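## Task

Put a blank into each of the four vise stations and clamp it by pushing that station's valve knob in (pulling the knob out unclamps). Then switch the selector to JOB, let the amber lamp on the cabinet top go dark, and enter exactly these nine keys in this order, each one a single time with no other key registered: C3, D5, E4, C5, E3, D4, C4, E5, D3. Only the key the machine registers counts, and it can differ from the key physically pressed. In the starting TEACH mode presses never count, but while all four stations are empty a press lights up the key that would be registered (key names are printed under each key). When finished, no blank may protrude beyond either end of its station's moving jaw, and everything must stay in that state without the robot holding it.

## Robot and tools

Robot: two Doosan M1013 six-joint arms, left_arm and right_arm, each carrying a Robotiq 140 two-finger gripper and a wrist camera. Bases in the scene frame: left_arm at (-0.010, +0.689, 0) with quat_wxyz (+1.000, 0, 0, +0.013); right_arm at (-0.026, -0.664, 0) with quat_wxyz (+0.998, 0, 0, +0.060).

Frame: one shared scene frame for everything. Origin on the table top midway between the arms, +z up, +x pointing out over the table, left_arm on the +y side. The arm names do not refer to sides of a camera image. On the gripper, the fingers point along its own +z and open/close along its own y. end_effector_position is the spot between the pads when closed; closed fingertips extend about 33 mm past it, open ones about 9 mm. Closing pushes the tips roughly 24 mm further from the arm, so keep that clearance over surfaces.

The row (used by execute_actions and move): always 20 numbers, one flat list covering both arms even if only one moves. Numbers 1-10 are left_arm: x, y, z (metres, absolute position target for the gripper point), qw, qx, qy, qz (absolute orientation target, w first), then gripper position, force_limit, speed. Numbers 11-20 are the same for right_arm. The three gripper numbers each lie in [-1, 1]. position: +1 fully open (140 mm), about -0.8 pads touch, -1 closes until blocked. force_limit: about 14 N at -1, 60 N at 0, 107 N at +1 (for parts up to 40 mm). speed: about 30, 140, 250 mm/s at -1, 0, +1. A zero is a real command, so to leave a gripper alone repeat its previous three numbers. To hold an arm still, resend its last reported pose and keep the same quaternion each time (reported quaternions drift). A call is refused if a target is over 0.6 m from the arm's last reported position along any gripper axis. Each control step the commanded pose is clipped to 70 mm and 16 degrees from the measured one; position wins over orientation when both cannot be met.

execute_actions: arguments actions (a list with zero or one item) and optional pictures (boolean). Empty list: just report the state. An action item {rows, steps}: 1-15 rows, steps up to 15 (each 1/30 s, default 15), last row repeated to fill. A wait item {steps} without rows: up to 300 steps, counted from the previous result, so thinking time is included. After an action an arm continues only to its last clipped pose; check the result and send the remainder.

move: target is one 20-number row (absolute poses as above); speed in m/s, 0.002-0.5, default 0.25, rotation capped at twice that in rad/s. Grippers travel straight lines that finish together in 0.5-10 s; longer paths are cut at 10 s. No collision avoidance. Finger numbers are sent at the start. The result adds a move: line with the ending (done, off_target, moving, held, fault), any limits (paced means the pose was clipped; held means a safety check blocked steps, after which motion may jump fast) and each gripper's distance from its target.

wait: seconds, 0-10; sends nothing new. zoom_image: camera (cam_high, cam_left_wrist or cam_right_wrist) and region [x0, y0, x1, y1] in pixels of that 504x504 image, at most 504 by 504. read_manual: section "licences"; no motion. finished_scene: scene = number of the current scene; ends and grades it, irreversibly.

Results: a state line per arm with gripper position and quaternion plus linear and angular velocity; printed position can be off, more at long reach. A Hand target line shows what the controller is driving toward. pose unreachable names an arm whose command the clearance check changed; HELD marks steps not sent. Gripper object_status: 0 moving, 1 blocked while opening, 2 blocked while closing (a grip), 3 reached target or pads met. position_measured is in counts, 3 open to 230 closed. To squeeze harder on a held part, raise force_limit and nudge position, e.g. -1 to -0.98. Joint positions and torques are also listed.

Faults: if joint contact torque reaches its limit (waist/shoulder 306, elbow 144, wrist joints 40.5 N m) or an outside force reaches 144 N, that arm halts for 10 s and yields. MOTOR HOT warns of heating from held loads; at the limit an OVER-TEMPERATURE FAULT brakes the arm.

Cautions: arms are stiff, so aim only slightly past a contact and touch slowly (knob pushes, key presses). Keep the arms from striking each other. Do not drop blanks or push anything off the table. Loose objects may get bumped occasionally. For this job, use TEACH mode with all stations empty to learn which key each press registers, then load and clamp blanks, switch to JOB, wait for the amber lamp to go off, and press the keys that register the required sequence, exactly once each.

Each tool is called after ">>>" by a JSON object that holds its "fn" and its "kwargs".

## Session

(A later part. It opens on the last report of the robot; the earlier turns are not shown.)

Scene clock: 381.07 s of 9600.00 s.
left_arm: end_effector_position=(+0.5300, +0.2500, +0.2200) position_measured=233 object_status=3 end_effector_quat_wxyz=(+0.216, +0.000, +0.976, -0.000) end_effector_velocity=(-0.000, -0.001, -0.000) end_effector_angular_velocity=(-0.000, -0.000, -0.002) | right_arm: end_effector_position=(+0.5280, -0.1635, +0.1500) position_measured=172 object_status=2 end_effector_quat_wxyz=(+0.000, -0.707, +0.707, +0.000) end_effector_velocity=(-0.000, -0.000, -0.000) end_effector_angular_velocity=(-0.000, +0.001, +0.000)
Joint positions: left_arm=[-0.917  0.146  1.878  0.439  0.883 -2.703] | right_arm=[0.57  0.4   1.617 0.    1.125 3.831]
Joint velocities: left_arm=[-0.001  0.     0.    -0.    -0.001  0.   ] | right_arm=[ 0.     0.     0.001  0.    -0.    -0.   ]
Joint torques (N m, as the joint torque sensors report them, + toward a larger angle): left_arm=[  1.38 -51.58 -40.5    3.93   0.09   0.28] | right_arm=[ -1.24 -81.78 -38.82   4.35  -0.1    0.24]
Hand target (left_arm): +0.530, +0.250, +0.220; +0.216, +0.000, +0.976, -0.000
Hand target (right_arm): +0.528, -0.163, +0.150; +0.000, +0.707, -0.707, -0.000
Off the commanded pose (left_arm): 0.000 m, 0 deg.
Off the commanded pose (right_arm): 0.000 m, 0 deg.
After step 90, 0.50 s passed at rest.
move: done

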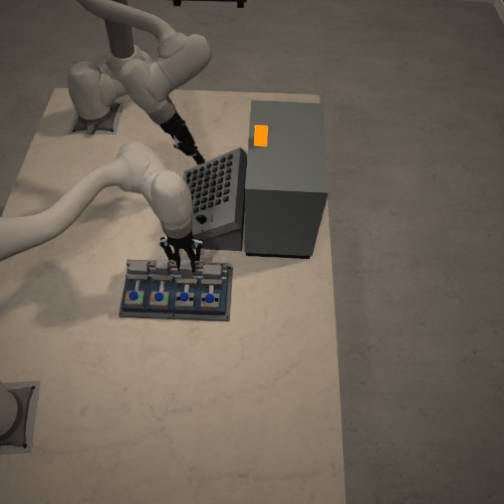

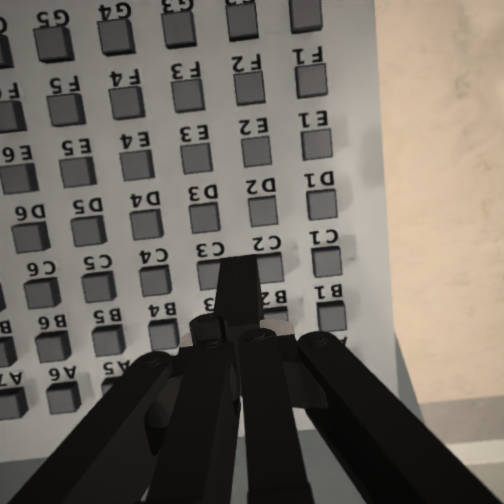

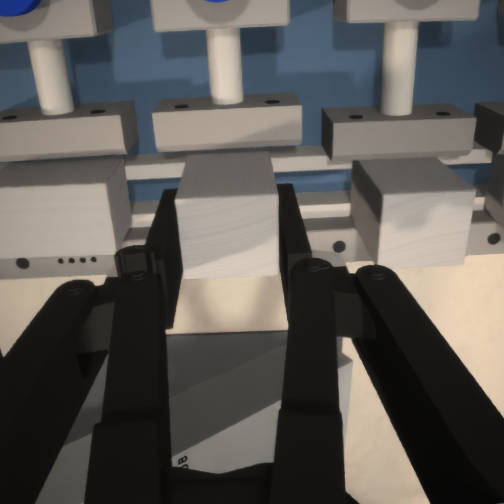

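>>> {"fn": "move", "kwargs": {"target": [0.53,0.25,0.22,0.216,0,0.976,0,-1,0,0,0.528,-0.1635,0.140,0,-0.7071,0.7071,0,-1,-0.5,-0.5], "speed": 0.01}}

>>> {"fn": "move", "kwargs": {"target": [0.53,0.25,0.22,0.216,0,0.976,0,-1,0,0,0.528,-0.1635,0.140,0,-0.7071,0.7071,0,-0.2,-0.5,-0.5]}}

>>> {"fn": "move", "kwargs": {"target": [0.53,0.25,0.22,0.216,0,0.976,0,-1,0,0,0.528,-0.1635,0.185,0,-0.7071,0.7071,0,-0.2,-0.5,-0.5], "speed": 0.1}}

>>> {"fn": "move", "kwargs": {"target": [0.53,0.25,0.22,0.216,0,0.976,0,-1,0,0,0.528,-0.264,0.16,0,-0.7071,0.7071,0,-1,-0.5,0], "speed": 0.15}}

>>> {"fn": "move", "kwargs": {"target": [0.53,0.25,0.22,0.216,0,0.976,0,-1,0,0,0.528,-0.264,0.135,0,-0.7071,0.7071,0,-1,-0.5,0], "speed": 0.015}}

>>> {"fn": "move", "kwargs": {"target": [0.53,0.25,0.22,0.216,0,0.976,0,-1,0,0,0.528,-0.264,0.155,0,-0.7071,0.7071,0,-1,-0.5,0], "speed": 0.1}}

>>> {"fn": "move", "kwargs": {"target": [0.53,0.25,0.22,0.216,0,0.976,0,-1,0,0,0.613,-0.264,0.155,0,-0.7071,0.7071,0,-1,-0.5,0], "speed": 0.15}}

>>> {"fn": "move", "kwargs": {"target": [0.53,0.25,0.22,0.216,0,0.976,0,-1,0,0,0.613,-0.264,0.135,0,-0.7071,0.7071,0,-1,-0.5,0], "speed": 0.015}}

>>> {"fn": "move", "kwargs": {"target": [0.53,0.25,0.22,0.216,0,0.976,0,-1,0,0,0.57,-0.19,0.26,0,-0.7071,0.7071,0,-1,-0.5,0], "speed": 0.1}}

Scene clock: 404.87 s of 9600.00 s.
left_arm: end_effector_position=(+0.5300, +0.2500, +0.2200) position_measured=233 object_status=3 end_effector_quat_wxyz=(+0.216, +0.000, +0.976, -0.000) end_effector_velocity=(+0.000, +0.000, +0.000) end_effector_angular_velocity=(-0.000, -0.001, -0.000) | right_arm: end_effector_position=(+0.5280, -0.1635, +0.1400) position_measured=172 object_status=2 end_effector_quat_wxyz=(+0.000, -0.707, +0.707, +0.000) end_effector_velocity=(+0.000, +0.000, +0.000) end_effector_angular_velocity=(+0.000, -0.001, -0.000)
Joint positions: left_arm=[-0.917  0.146  1.878  0.439  0.883 -2.703] | right_arm=[0.57  0.407 1.626 0.    1.109 3.831]
Joint velocities: left_arm=[ 0.    -0.001  0.001  0.    -0.001  0.   ] | right_arm=[-0.     0.    -0.001 -0.    -0.     0.   ]
Joint torques (N m, as the joint torque sensors report them, + toward a larger angle): left_arm=[  0.13 -52.12 -40.65   3.92   0.19   0.18] | right_arm=[ -1.16 -82.12 -38.03   4.11  -0.05   0.22]
Hand target (left_arm): +0.530, +0.250, +0.220; +0.216, +0.000, +0.976, -0.000
Hand target (right_arm): +0.528, -0.163, +0.140; -0.000, +0.707, -0.707, -0.000
Off the commanded pose (left_arm): 0.000 m, 0 deg.
Off the commanded pose (right_arm): 0.000 m, 0 deg.
After step 90, 19.57 s passed at rest.
move: done

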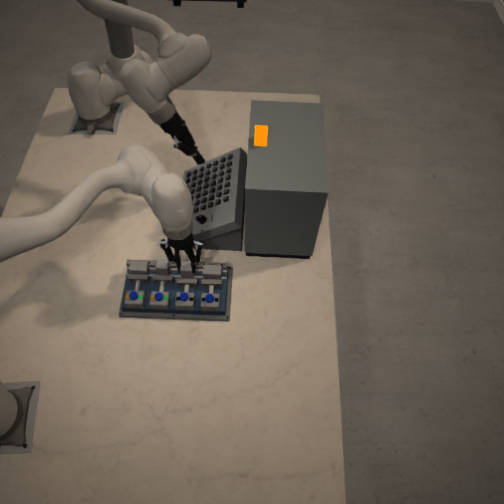

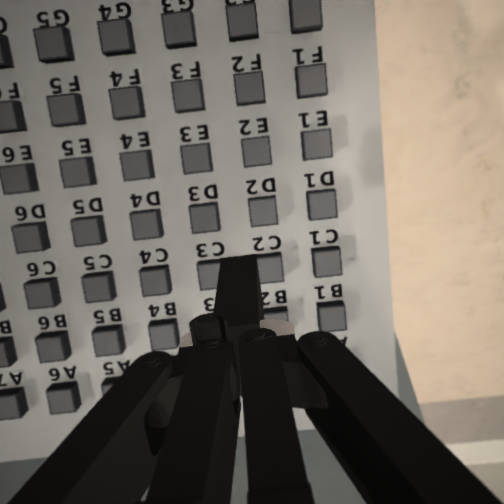

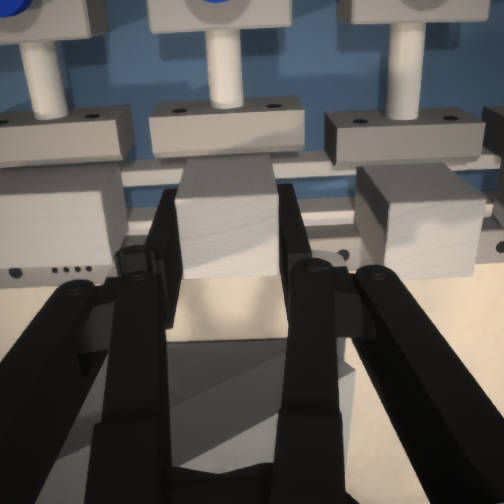

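Scene clock: 405.57 s of 9600.00 s.
left_arm: end_effector_position=(+0.5300, +0.2500, +0.2200) position_measured=233 object_status=3 end_effector_quat_wxyz=(+0.216, +0.000, +0.976, -0.000) end_effector_velocity=(+0.001, +0.001, +0.000) end_effector_angular_velocity=(-0.001, -0.000, +0.003) | right_arm: end_effector_position=(+0.5280, -0.1635, +0.1400) position_measured=154 object_status=3 end_effector_quat_wxyz=(-0.000, -0.707, +0.707, +0.000) end_effector_velocity=(-0.001, +0.001, +0.000) end_effector_angular_velocity=(-0.000, +0.000, +0.002)
Joint positions: left_arm=[-0.917  0.146  1.878  0.439  0.883 -2.703] | right_arm=[0.57  0.407 1.626 0.    1.109 3.831]
Joint velocities: left_arm=[ 0.002 -0.001 -0.    -0.001 -0.    -0.   ] | right_arm=[ 0.002  0.    -0.    -0.     0.    -0.   ]
Joint torques (N m, as the joint torque sensors report them, + toward a larger angle): left_arm=[  0.35 -52.51 -40.76   3.94   0.18   0.22] | right_arm=[ -1.03 -80.57 -37.75   4.43  -0.27   0.39]
Hand target (left_arm): +0.530, +0.250, +0.220; +0.216, +0.000, +0.976, -0.000
Hand target (right_arm): +0.528, -0.163, +0.140; +0.000, +0.707, -0.707, -0.000
Off the commanded pose (left_arm): 0.000 m, 0 deg.
Off the commanded pose (right_arm): 0.000 m, 0 deg.
move: done

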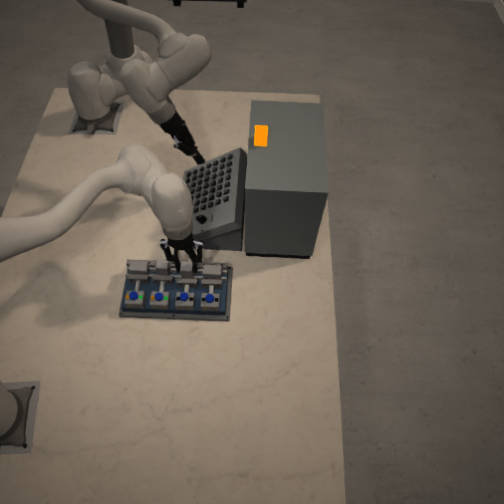

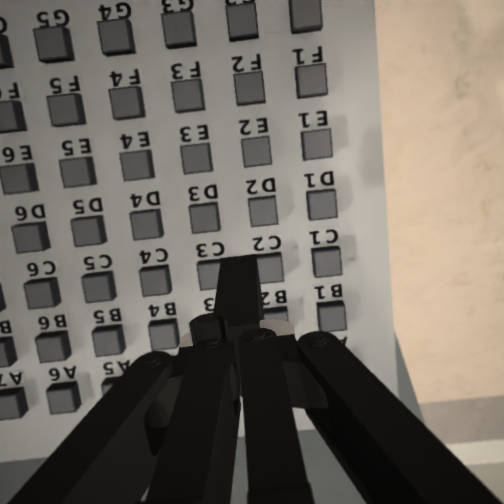

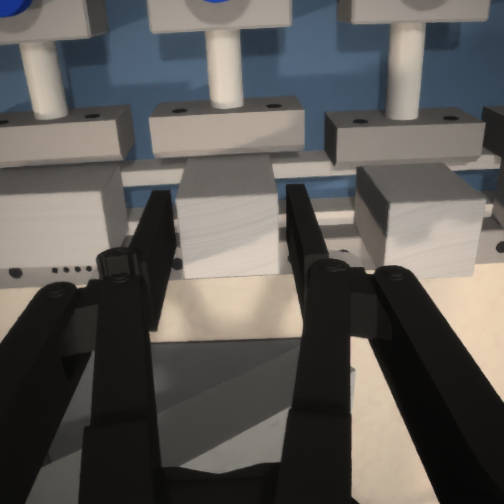

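Scene clock: 406.33 s of 9600.00 s.
left_arm: end_effector_position=(+0.5300, +0.2500, +0.2200) position_measured=233 object_status=3 end_effector_quat_wxyz=(+0.216, +0.000, +0.976, -0.000) end_effector_velocity=(-0.000, +0.001, +0.000) end_effector_angular_velocity=(+0.001, +0.000, +0.000) | right_arm: end_effector_position=(+0.5280, -0.1635, +0.1850) position_measured=154 object_status=3 end_effector_quat_wxyz=(-0.000, -0.707, +0.707, -0.000) end_effector_velocity=(-0.000, +0.001, +0.001) end_effector_angular_velocity=(+0.000, -0.001, +0.001)
Joint positions: left_arm=[-0.917  0.146  1.878  0.439  0.883 -2.703] | right_arm=[ 0.57   0.377  1.582 -0.     1.183  3.831]
Joint velocities: left_arm=[ 0.    -0.001  0.     0.     0.002  0.   ] | right_arm=[ 0.001 -0.    -0.001  0.     0.001  0.   ]
Joint torques (N m, as the joint torque sensors report them, + toward a larger angle): left_arm=[  1.04 -52.8  -40.68   3.88   0.03   0.19] | right_arm=[ -1.97 -78.73 -38.68   4.53  -0.27   0.31]
Hand target (left_arm): +0.530, +0.250, +0.220; +0.216, -0.000, +0.976, -0.000
Hand target (right_arm): +0.528, -0.164, +0.185; +0.000, +0.707, -0.707, +0.000
Off the commanded pose (left_arm): 0.000 m, 0 deg.
Off the commanded pose (right_arm): 0.000 m, 0 deg.
move: done

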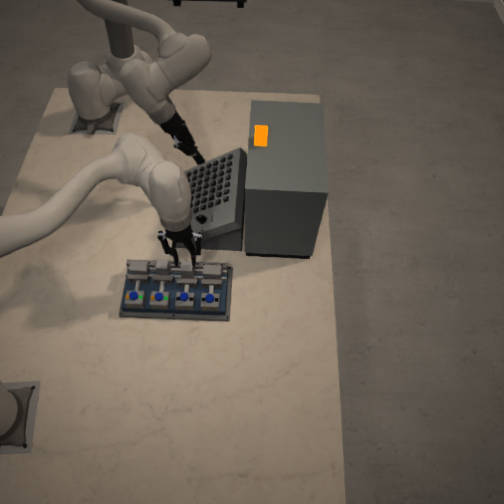

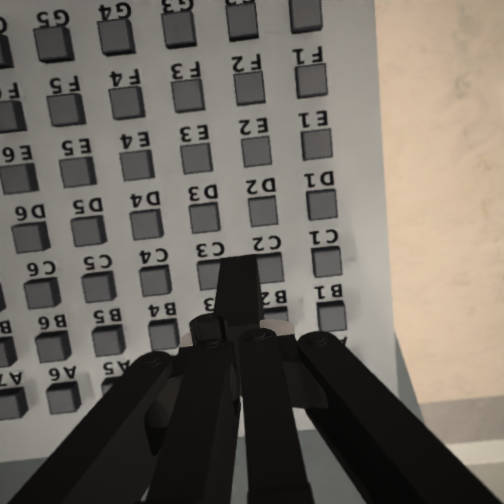

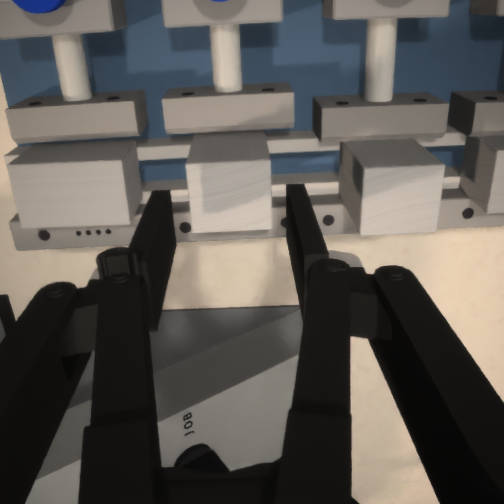

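Scene clock: 407.37 s of 9600.00 s.
left_arm: end_effector_position=(+0.5300, +0.2500, +0.2200) position_measured=233 object_status=3 end_effector_quat_wxyz=(+0.216, +0.000, +0.976, -0.000) end_effector_velocity=(-0.002, +0.000, -0.000) end_effector_angular_velocity=(-0.001, +0.001, -0.001) | right_arm: end_effector_position=(+0.5278, -0.2639, +0.1600) position_measured=232 object_status=3 end_effector_quat_wxyz=(-0.000, -0.707, +0.707, +0.000) end_effector_velocity=(+0.001, -0.001, +0.000) end_effector_angular_velocity=(+0.001, -0.000, -0.002)
Joint positions: left_arm=[-0.917  0.146  1.878  0.439  0.883 -2.703] | right_arm=[0.456 0.3   1.739 0.    1.103 3.717]
Joint velocities: left_arm=[-0.001 -0.002  0.002 -0.002 -0.     0.   ] | right_arm=[-0.002 -0.001  0.001  0.001 -0.001 -0.001]
Joint torques (N m, as the joint torque sensors report them, + toward a larger angle): left_arm=[  1.11 -52.68 -40.49   3.96   0.17   0.18] | right_arm=[ -2.08 -70.48 -37.21   4.26  -0.11   0.14]
Hand target (left_arm): +0.530, +0.250, +0.220; +0.216, +0.000, +0.976, -0.000
Hand target (right_arm): +0.528, -0.264, +0.160; +0.000, +0.707, -0.707, -0.000
Off the commanded pose (left_arm): 0.000 m, 0 deg.
Off the commanded pose (right_arm): 0.000 m, 0 deg.
move: done

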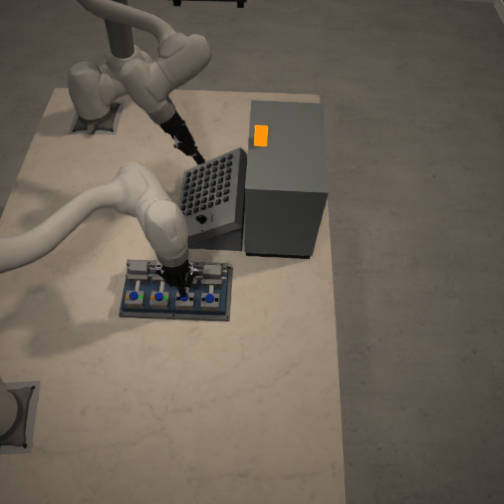

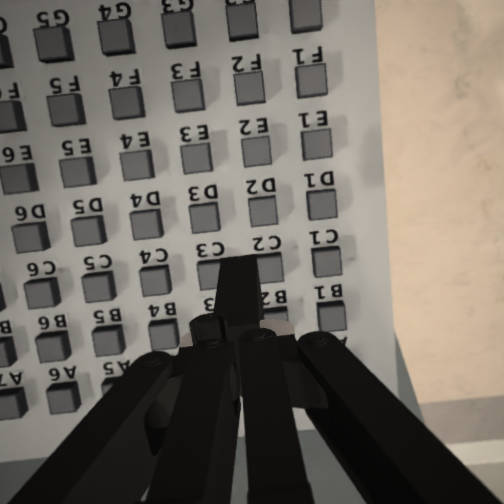

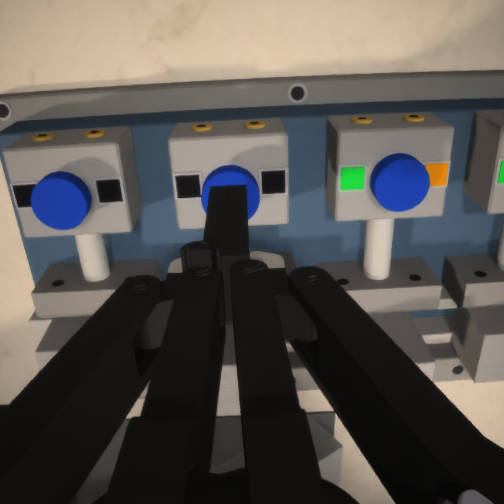

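Scene clock: 409.27 s of 9600.00 s.
left_arm: end_effector_position=(+0.5300, +0.2500, +0.2200) position_measured=233 object_status=3 end_effector_quat_wxyz=(+0.216, +0.000, +0.976, -0.000) end_effector_velocity=(-0.001, -0.001, -0.002) end_effector_angular_velocity=(+0.001, +0.001, -0.001) | right_arm: end_effector_position=(+0.5280, -0.2640, +0.1350) position_measured=232 object_status=3 end_effector_quat_wxyz=(-0.000, -0.707, +0.707, +0.000) end_effector_velocity=(+0.001, -0.000, -0.000) end_effector_angular_velocity=(+0.000, -0.000, -0.001)
Joint positions: left_arm=[-0.917  0.146  1.878  0.439  0.883 -2.703] | right_arm=[0.456 0.32  1.762 0.    1.059 3.717]
Joint velocities: left_arm=[-0.001  0.002  0.     0.    -0.    -0.   ] | right_arm=[-0.001  0.001 -0.     0.    -0.001 -0.   ]
Joint torques (N m, as the joint torque sensors report them, + toward a larger angle): left_arm=[  0.63 -51.94 -40.73   3.96   0.18   0.19] | right_arm=[ -2.15 -65.94 -34.19   3.69  -0.89   0.13]
Hand target (left_arm): +0.530, +0.250, +0.220; +0.216, +0.000, +0.976, -0.000
Hand target (right_arm): +0.528, -0.264, +0.135; -0.000, +0.707, -0.707, -0.000
Off the commanded pose (left_arm): 0.000 m, 0 deg.
Off the commanded pose (right_arm): 0.000 m, 0 deg.
move: done

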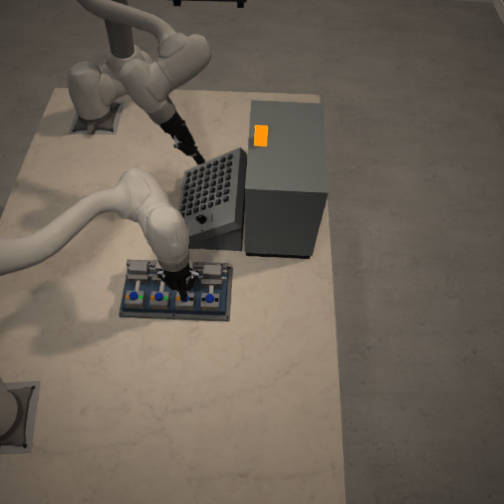

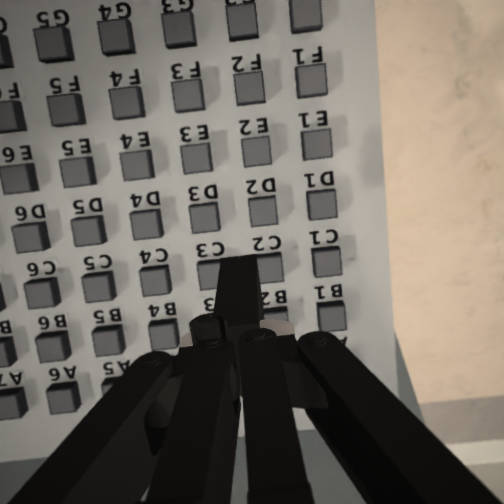

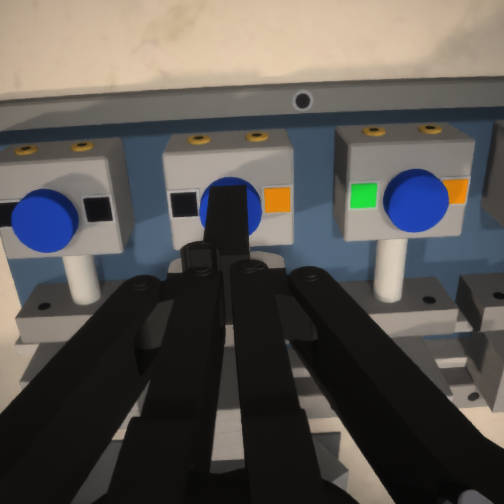

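Scene clock: 409.97 s of 9600.00 s.
left_arm: end_effector_position=(+0.5300, +0.2500, +0.2200) position_measured=233 object_status=3 end_effector_quat_wxyz=(+0.216, +0.000, +0.976, -0.000) end_effector_velocity=(-0.000, -0.000, +0.002) end_effector_angular_velocity=(-0.003, -0.001, +0.001) | right_arm: end_effector_position=(+0.5280, -0.2640, +0.1550) position_measured=232 object_status=3 end_effector_quat_wxyz=(-0.000, -0.707, +0.707, -0.000) end_effector_velocity=(+0.000, +0.000, +0.001) end_effector_angular_velocity=(-0.000, -0.000, +0.000)
Joint positions: left_arm=[-0.917  0.146  1.878  0.439  0.883 -2.703] | right_arm=[ 0.456  0.304  1.743 -0.     1.094  3.717]
Joint velocities: left_arm=[ 0.    -0.002 -0.    -0.001 -0.    -0.   ] | right_arm=[ 0.    -0.    -0.001 -0.     0.001 -0.   ]
Joint torques (N m, as the joint torque sensors report them, + toward a larger angle): left_arm=[  0.81 -52.43 -40.53   3.98   0.11   0.3 ] | right_arm=[ -0.5  -70.58 -36.72   4.1   -0.35   0.13]
Hand target (left_arm): +0.530, +0.250, +0.220; +0.216, -0.000, +0.976, -0.000
Hand target (right_arm): +0.528, -0.264, +0.155; +0.000, +0.707, -0.707, +0.000
Off the commanded pose (left_arm): 0.000 m, 0 deg.
Off the commanded pose (right_arm): 0.000 m, 0 deg.
move: done

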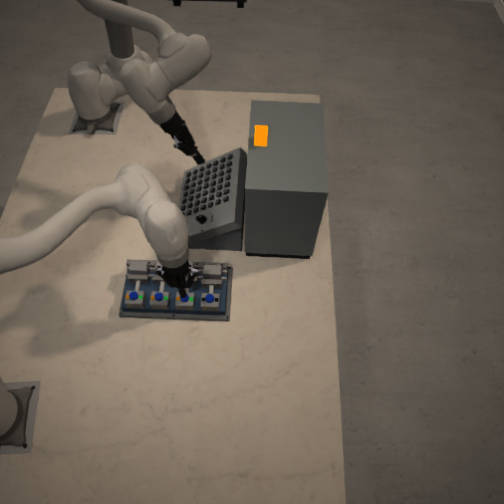

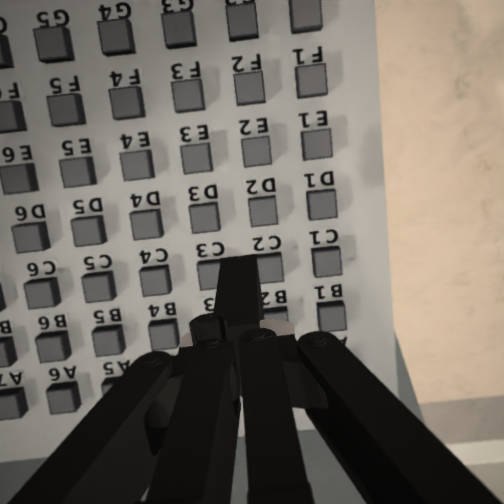

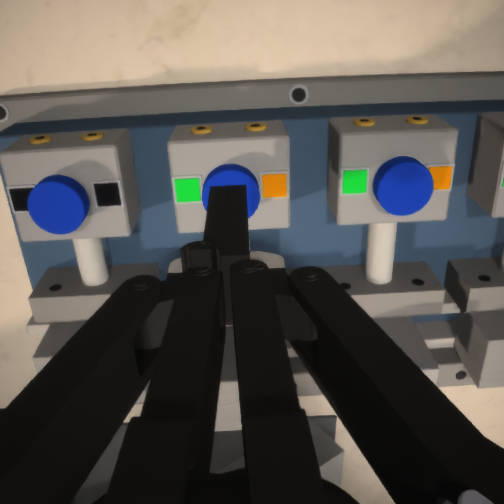

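Scene clock: 410.90 s of 9600.00 s.
left_arm: end_effector_position=(+0.5300, +0.2500, +0.2200) position_measured=233 object_status=3 end_effector_quat_wxyz=(+0.216, +0.000, +0.976, -0.000) end_effector_velocity=(-0.000, +0.000, -0.001) end_effector_angular_velocity=(+0.003, +0.001, -0.000) | right_arm: end_effector_position=(+0.6129, -0.2642, +0.1551) position_measured=232 object_status=3 end_effector_quat_wxyz=(-0.000, -0.707, +0.707, -0.000) end_effector_velocity=(-0.000, +0.001, -0.000) end_effector_angular_velocity=(+0.000, +0.001, +0.001)
Joint positions: left_arm=[-0.917  0.146  1.878  0.439  0.883 -2.703] | right_arm=[ 0.395  0.407  1.596 -0.     1.138  3.656]
Joint velocities: left_arm=[-0.     0.002 -0.     0.     0.002  0.   ] | right_arm=[ 0.     0.001 -0.001  0.     0.    -0.   ]
Joint torques (N m, as the joint torque sensors report them, + toward a larger angle): left_arm=[  0.86 -52.22 -40.67   3.89   0.16   0.13] | right_arm=[ -2.21 -80.26 -38.23   4.4   -0.26   0.38]
Hand target (left_arm): +0.530, +0.250, +0.220; +0.216, -0.000, +0.976, -0.000
Hand target (right_arm): +0.613, -0.264, +0.155; +0.000, +0.707, -0.707, +0.000
Off the commanded pose (left_arm): 0.000 m, 0 deg.
Off the commanded pose (right_arm): 0.000 m, 0 deg.
move: done

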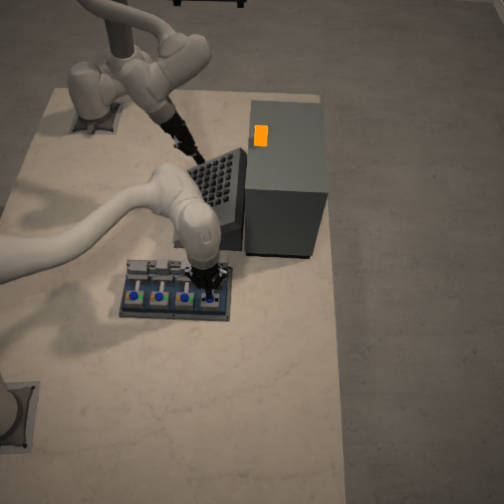

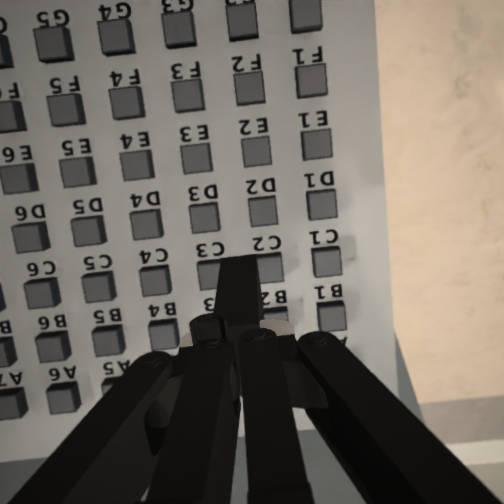

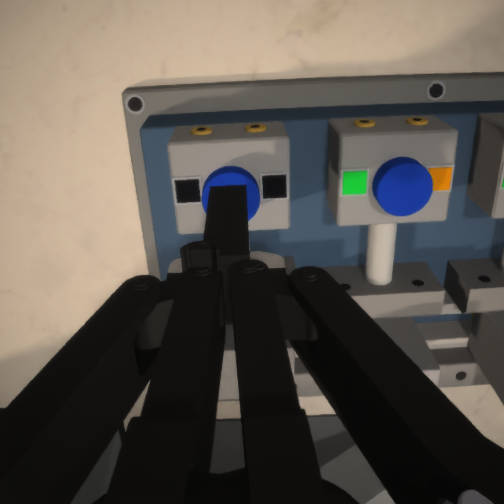

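Scene clock: 412.47 s of 9600.00 s.
left_arm: end_effector_position=(+0.5300, +0.2500, +0.2200) position_measured=233 object_status=3 end_effector_quat_wxyz=(+0.216, +0.000, +0.976, -0.000) end_effector_velocity=(+0.000, -0.000, +0.000) end_effector_angular_velocity=(-0.000, -0.000, -0.000) | right_arm: end_effector_position=(+0.6130, -0.2640, +0.1350) position_measured=232 object_status=3 end_effector_quat_wxyz=(+0.000, -0.707, +0.707, +0.000) end_effector_velocity=(-0.000, +0.001, -0.001) end_effector_angular_velocity=(-0.000, +0.000, +0.002)
Joint positions: left_arm=[-0.917  0.146  1.878  0.439  0.883 -2.703] | right_arm=[0.395 0.421 1.615 0.    1.106 3.656]
Joint velocities: left_arm=[ 0. -0. -0.  0.  0.  0.] | right_arm=[ 0.001  0.001  0.    -0.    -0.001 -0.   ]
Joint torques (N m, as the joint torque sensors report them, + toward a larger angle): left_arm=[  0.17 -52.01 -40.74   3.98   0.19   0.16] | right_arm=[ -1.91 -75.89 -34.4    4.53  -0.75   0.13]
Hand target (left_arm): +0.530, +0.250, +0.220; +0.216, +0.000, +0.976, -0.000
Hand target (right_arm): +0.613, -0.264, +0.135; -0.000, +0.707, -0.707, -0.000
Off the commanded pose (left_arm): 0.000 m, 0 deg.
Off the commanded pose (right_arm): 0.000 m, 0 deg.
move: done

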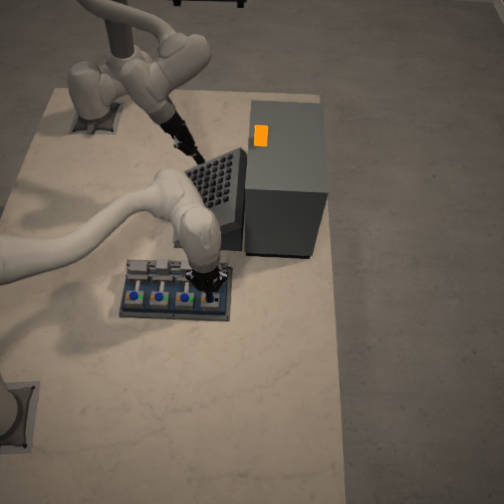

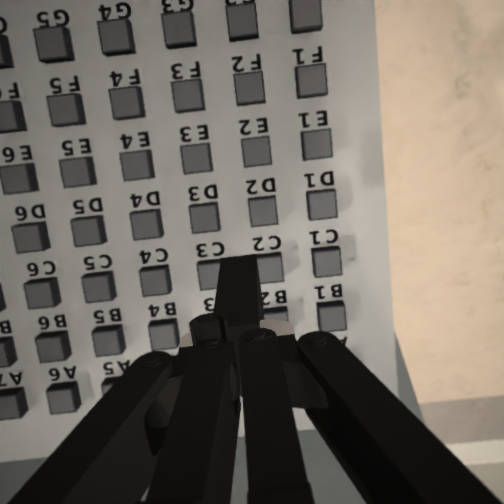

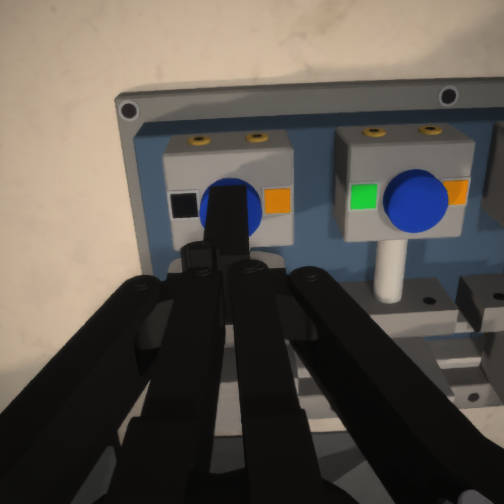

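Scene clock: 414.30 s of 9600.00 s.
left_arm: end_effector_position=(+0.5300, +0.2500, +0.2200) position_measured=233 object_status=3 end_effector_quat_wxyz=(+0.216, +0.000, +0.976, -0.000) end_effector_velocity=(+0.001, +0.001, -0.001) end_effector_angular_velocity=(+0.002, +0.001, +0.002) | right_arm: end_effector_position=(+0.5701, -0.1900, +0.2600) position_measured=232 object_status=3 end_effector_quat_wxyz=(+0.000, -0.707, +0.707, -0.000) end_effector_velocity=(-0.001, +0.001, +0.001) end_effector_angular_velocity=(+0.000, -0.001, +0.001)
Joint positions: left_arm=[-0.917  0.146  1.878  0.439  0.883 -2.703] | right_arm=[ 0.508  0.362  1.462 -0.     1.318  3.769]
Joint velocities: left_arm=[ 0.002  0.001  0.    -0.     0.001  0.   ] | right_arm=[ 0.002 -0.    -0.001 -0.     0.     0.   ]
Joint torques (N m, as the joint torque sensors report them, + toward a larger angle): left_arm=[  0.97 -51.99 -40.58   3.88   0.09   0.34] | right_arm=[ -0.73 -78.3  -41.1    4.68   0.13   0.1 ]
Hand target (left_arm): +0.530, +0.250, +0.220; +0.216, +0.000, +0.976, -0.000
Hand target (right_arm): +0.570, -0.190, +0.260; -0.000, +0.707, -0.707, +0.000
Off the commanded pose (left_arm): 0.000 m, 0 deg.
Off the commanded pose (right_arm): 0.000 m, 0 deg.
move: done

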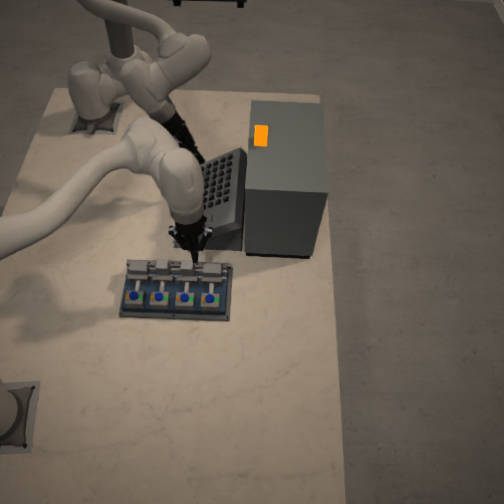

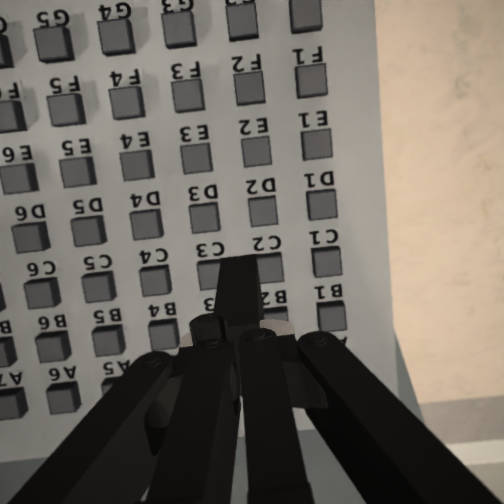

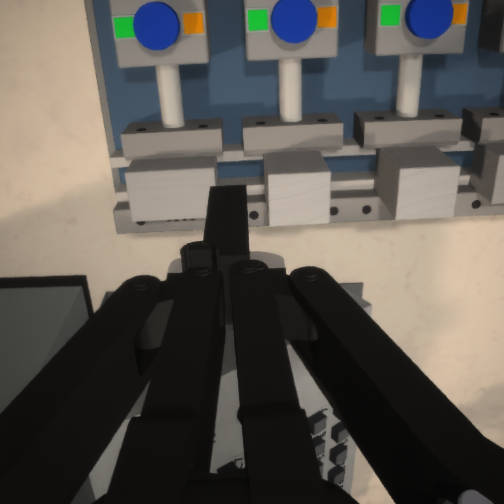

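>>> {"fn": "move", "kwargs": {"target": [0.526,0.045,0.21,0.284,0,0.959,0,-0.2,-0.5,0,0.45,-0.45,0.2,0,-0.7071,0.7071,0,-1,-0.5,0]}}

Scene clock: 419.73 s of 9600.00 s.
left_arm: end_effector_position=(+0.5255, +0.0448, +0.2099) position_measured=154 object_status=3 end_effector_quat_wxyz=(+0.284, -0.000, +0.959, -0.000) end_effector_velocity=(-0.000, -0.001, -0.002) end_effector_angular_velocity=(+0.002, +0.000, -0.001) | right_arm: end_effector_position=(+0.4495, -0.4497, +0.1998) position_measured=232 object_status=3 end_effector_quat_wxyz=(-0.000, -0.707, +0.707, +0.000) end_effector_velocity=(-0.001, -0.001, -0.001) end_effector_angular_velocity=(-0.000, +0.001, -0.000)
Joint positions: left_arm=[-1.142  0.379  1.635  0.641  0.957 -3.019] | right_arm=[ 0.239  0.025  1.989 -0.     1.127  3.499]
Joint velocities: left_arm=[-0.001  0.002 -0.     0.001  0.    -0.   ] | right_arm=[-0.001 -0.     0.001  0.    -0.    -0.001]
Joint torques (N m, as the joint torque sensors report them, + toward a larger angle): left_arm=[  1.15 -75.69 -41.     4.     0.45   0.2 ] | right_arm=[ -0.99 -42.58 -37.93   4.27  -0.21   0.09]
Hand target (left_arm): +0.526, +0.045, +0.210; +0.284, +0.000, +0.959, -0.000
Hand target (right_arm): +0.449, -0.450, +0.200; +0.000, +0.707, -0.707, -0.000
Off the commanded pose (left_arm): 0.001 m, 0 deg.
Off the commanded pose (right_arm): 0.001 m, 0 deg.
After step 90, 0.83 s passed at rest.
move: done

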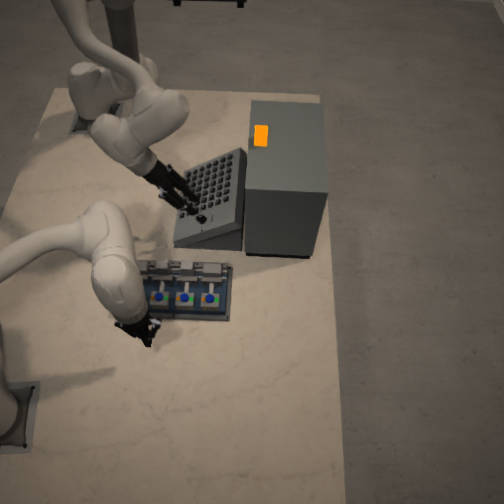

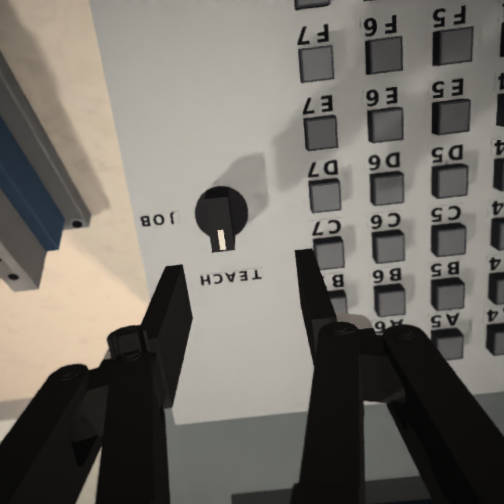

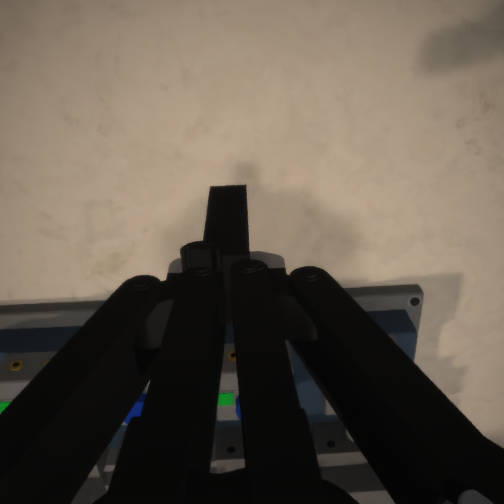

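>>> {"fn": "move", "kwargs": {"target": [0.5267,0.041,0.1723,0.284,0,0.959,0,-0.45,-0.5,0,0.45,-0.45,0.2,0,-0.7071,0.7071,0,-1,-0.5,0], "speed": 0.06}}

>>> {"fn": "zoom_image", "kwargs": {"camera": "cam_left_wrist", "region": [130,160,350,380]}}

>>> {"fn": "zoom_image", "kwargs": {"camera": "cam_high", "region": [160,180,240,250]}}

Scene clock: 430.27 s of 9600.00 s.
left_arm: end_effector_position=(+0.5267, +0.0410, +0.1723) position_measured=186 object_status=3 end_effector_quat_wxyz=(+0.284, +0.000, +0.959, -0.000) end_effector_velocity=(+0.000, +0.001, -0.002) end_effector_angular_velocity=(+0.001, +0.001, +0.000) | right_arm: end_effector_position=(+0.4500, -0.4500, +0.2000) position_measured=232 object_status=3 end_effector_quat_wxyz=(+0.000, -0.707, +0.707, -0.000) end_effector_velocity=(+0.000, +0.000, +0.000) end_effector_angular_velocity=(+0.000, -0.001, +0.000)
Joint positions: left_arm=[-1.143  0.412  1.661  0.668  0.91  -3.064] | right_arm=[0.238 0.025 1.989 0.    1.127 3.499]
Joint velocities: left_arm=[ 0.001  0.001  0.003  0.    -0.002 -0.001] | right_arm=[ 0.    -0.    -0.001 -0.    -0.     0.   ]
Joint torques (N m, as the joint torque sensors report them, + toward a larger angle): left_arm=[  0.09 -77.73 -39.52   3.71   0.59   0.22] | right_arm=[ -1.38 -43.11 -37.74   4.28  -0.06   0.05]
Hand target (left_arm): +0.527, +0.041, +0.172; +0.284, +0.000, +0.959, -0.000
Hand target (right_arm): +0.450, -0.450, +0.200; +0.000, +0.707, -0.707, +0.000
Off the commanded pose (left_arm): 0.000 m, 0 deg.
Off the commanded pose (right_arm): 0.000 m, 0 deg.
After step 90, 6.63 s passed at rest.
move: done

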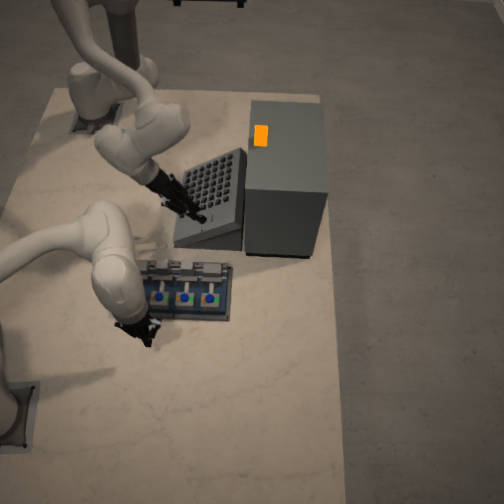

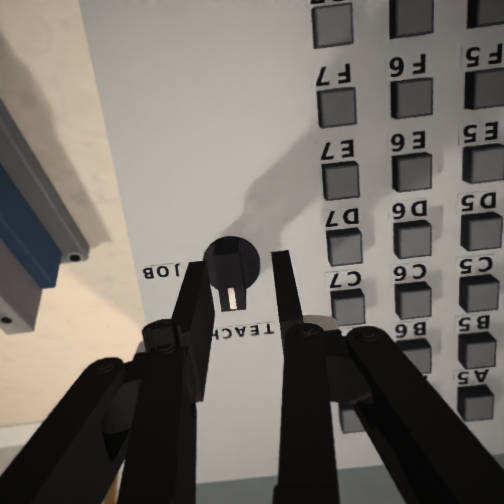

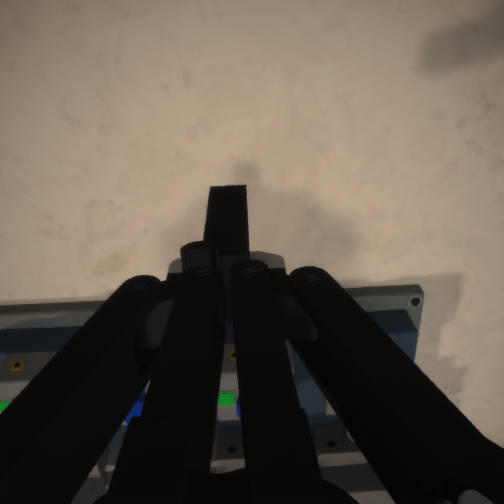

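Region (130, 160, 350, 380) of cam_left_wrist's 504x504 image, scaled by 2.291, with more detail than that image has.

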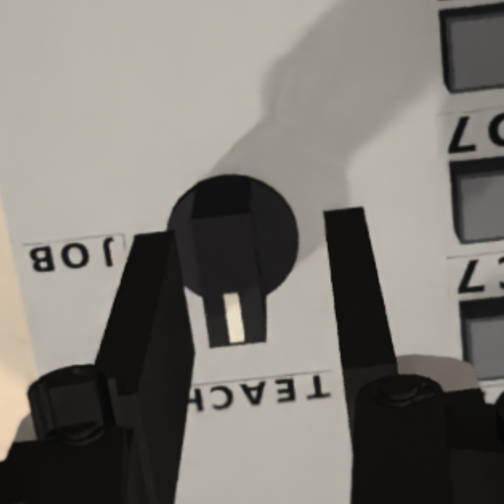

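Region (160, 180, 240, 250) of cam_high's 504x504 image, scaled by 6.300, with more detail than that image has; it fills the top 441 rows of this view, and the rest is white.

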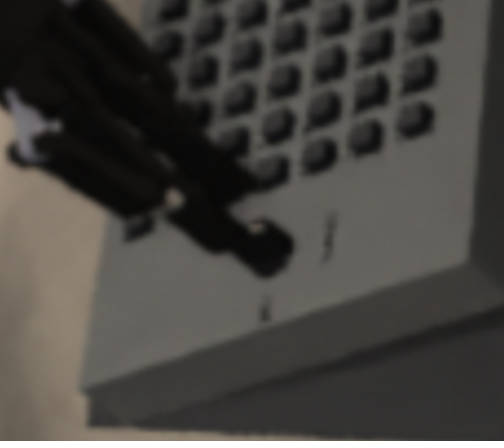

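>>> {"fn": "move", "kwargs": {"target": [0.5267,0.0375,0.1723,0.284,0,0.959,0,-0.5,-0.5,0,0.45,-0.45,0.2,0,-0.7071,0.7071,0,-1,-0.5,0], "speed": 0.03}}

>>> {"fn": "move", "kwargs": {"target": [0.5338,0.0375,0.1614,0.284,0,0.959,0,-0.5,-0.5,0,0.45,-0.45,0.2,0,-0.7071,0.7071,0,-1,-0.5,0], "speed": 0.015}}

>>> {"fn": "zoom_image", "kwargs": {"camera": "cam_left_wrist", "region": [130,160,350,380]}}

Scene clock: 442.53 s of 9600.00 s.
left_arm: end_effector_position=(+0.5267, +0.0375, +0.1723) position_measured=192 object_status=3 end_effector_quat_wxyz=(+0.284, -0.000, +0.959, +0.000) end_effector_velocity=(-0.001, -0.002, +0.000) end_effector_angular_velocity=(-0.002, +0.000, -0.002) | right_arm: end_effector_position=(+0.4500, -0.4500, +0.2000) position_measured=232 object_status=3 end_effector_quat_wxyz=(-0.000, -0.707, +0.707, +0.000) end_effector_velocity=(+0.000, -0.000, +0.000) end_effector_angular_velocity=(+0.000, -0.000, -0.001)
Joint positions: left_arm=[-1.145  0.417  1.654  0.667  0.913 -3.065] | right_arm=[0.238 0.025 1.989 0.    1.127 3.499]
Joint velocities: left_arm=[-0.002  0.    -0.002 -0.001 -0.001  0.   ] | right_arm=[-0.001 -0.     0.     0.    -0.     0.   ]
Joint torques (N m, as the joint torque sensors report them, + toward a larger angle): left_arm=[  0.69 -77.34 -40.01   3.74   0.43   0.24] | right_arm=[ -2.28 -40.64 -37.43   4.26  -0.2    0.21]
Hand target (left_arm): +0.527, +0.038, +0.172; +0.284, -0.000, +0.959, -0.000
Hand target (right_arm): +0.450, -0.450, +0.200; -0.000, +0.707, -0.707, -0.000
Off the commanded pose (left_arm): 0.000 m, 0 deg.
Off the commanded pose (right_arm): 0.000 m, 0 deg.
After step 90, 8.57 s passed at rest.
move: done

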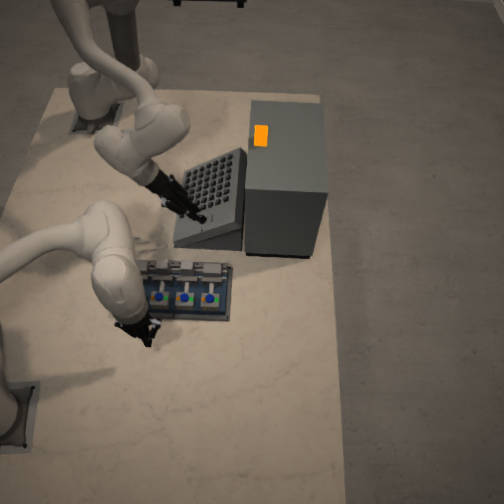

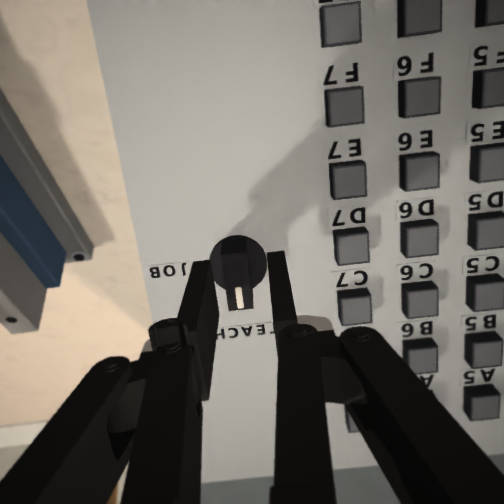

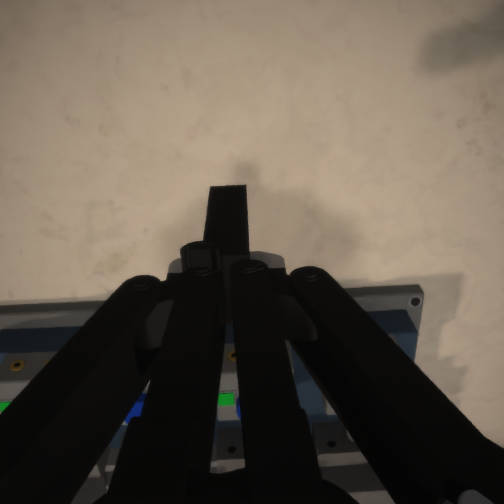

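Scene clock: 443.63 s of 9600.00 s.
left_arm: end_effector_position=(+0.5338, +0.0375, +0.1614) position_measured=192 object_status=3 end_effector_quat_wxyz=(+0.284, +0.000, +0.959, -0.000) end_effector_velocity=(-0.000, -0.001, +0.000) end_effector_angular_velocity=(-0.001, +0.000, -0.000) | right_arm: end_effector_position=(+0.4500, -0.4500, +0.2000) position_measured=232 object_status=3 end_effector_quat_wxyz=(-0.000, -0.707, +0.707, +0.000) end_effector_velocity=(+0.000, -0.001, +0.000) end_effector_angular_velocity=(+0.000, -0.000, -0.003)
Joint positions: left_arm=[-1.136  0.43   1.656  0.674  0.896 -3.069] | right_arm=[0.238 0.025 1.989 0.    1.127 3.499]
Joint velocities: left_arm=[-0.    -0.     0.    -0.    -0.001 -0.001] | right_arm=[-0.002 -0.     0.     0.     0.     0.   ]
Joint torques (N m, as the joint torque sensors report them, + toward a larger angle): left_arm=[  0.64 -78.43 -40.13   3.69   0.42   0.27] | right_arm=[ -0.91 -43.68 -37.4    4.22  -0.06   0.11]
Hand target (left_arm): +0.534, +0.037, +0.161; +0.284, +0.000, +0.959, -0.000
Hand target (right_arm): +0.450, -0.450, +0.200; +0.000, +0.707, -0.707, -0.000
Off the commanded pose (left_arm): 0.000 m, 0 deg.
Off the commanded pose (right_arm): 0.000 m, 0 deg.
move: done

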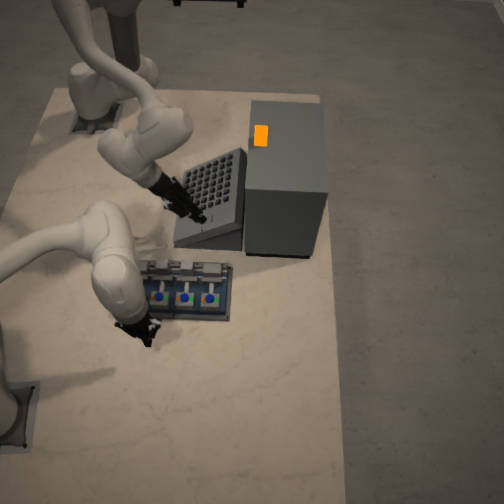

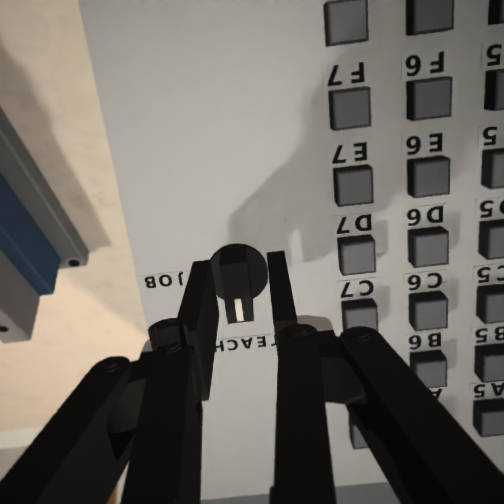

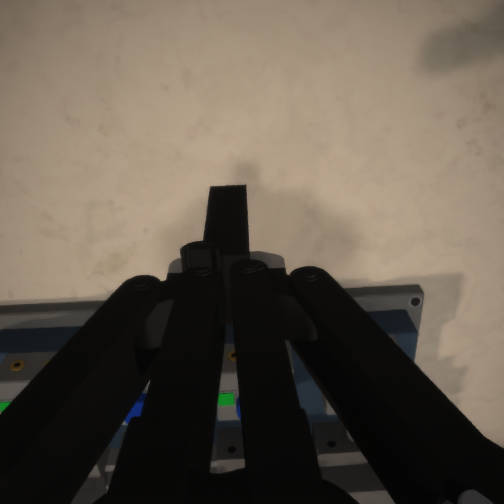

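Region (130, 160, 350, 380) of cam_left_wrist's 504x504 image, scaled by 2.291, with more detail than that image has.

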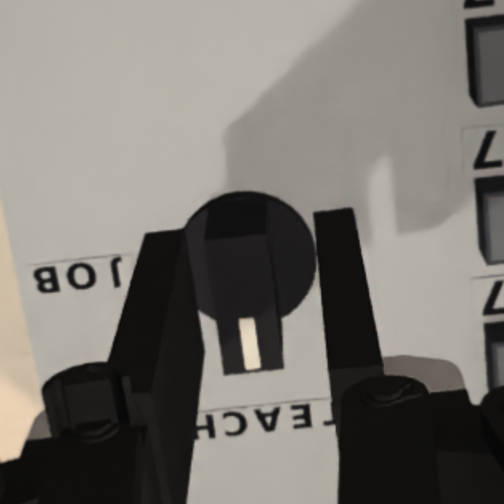

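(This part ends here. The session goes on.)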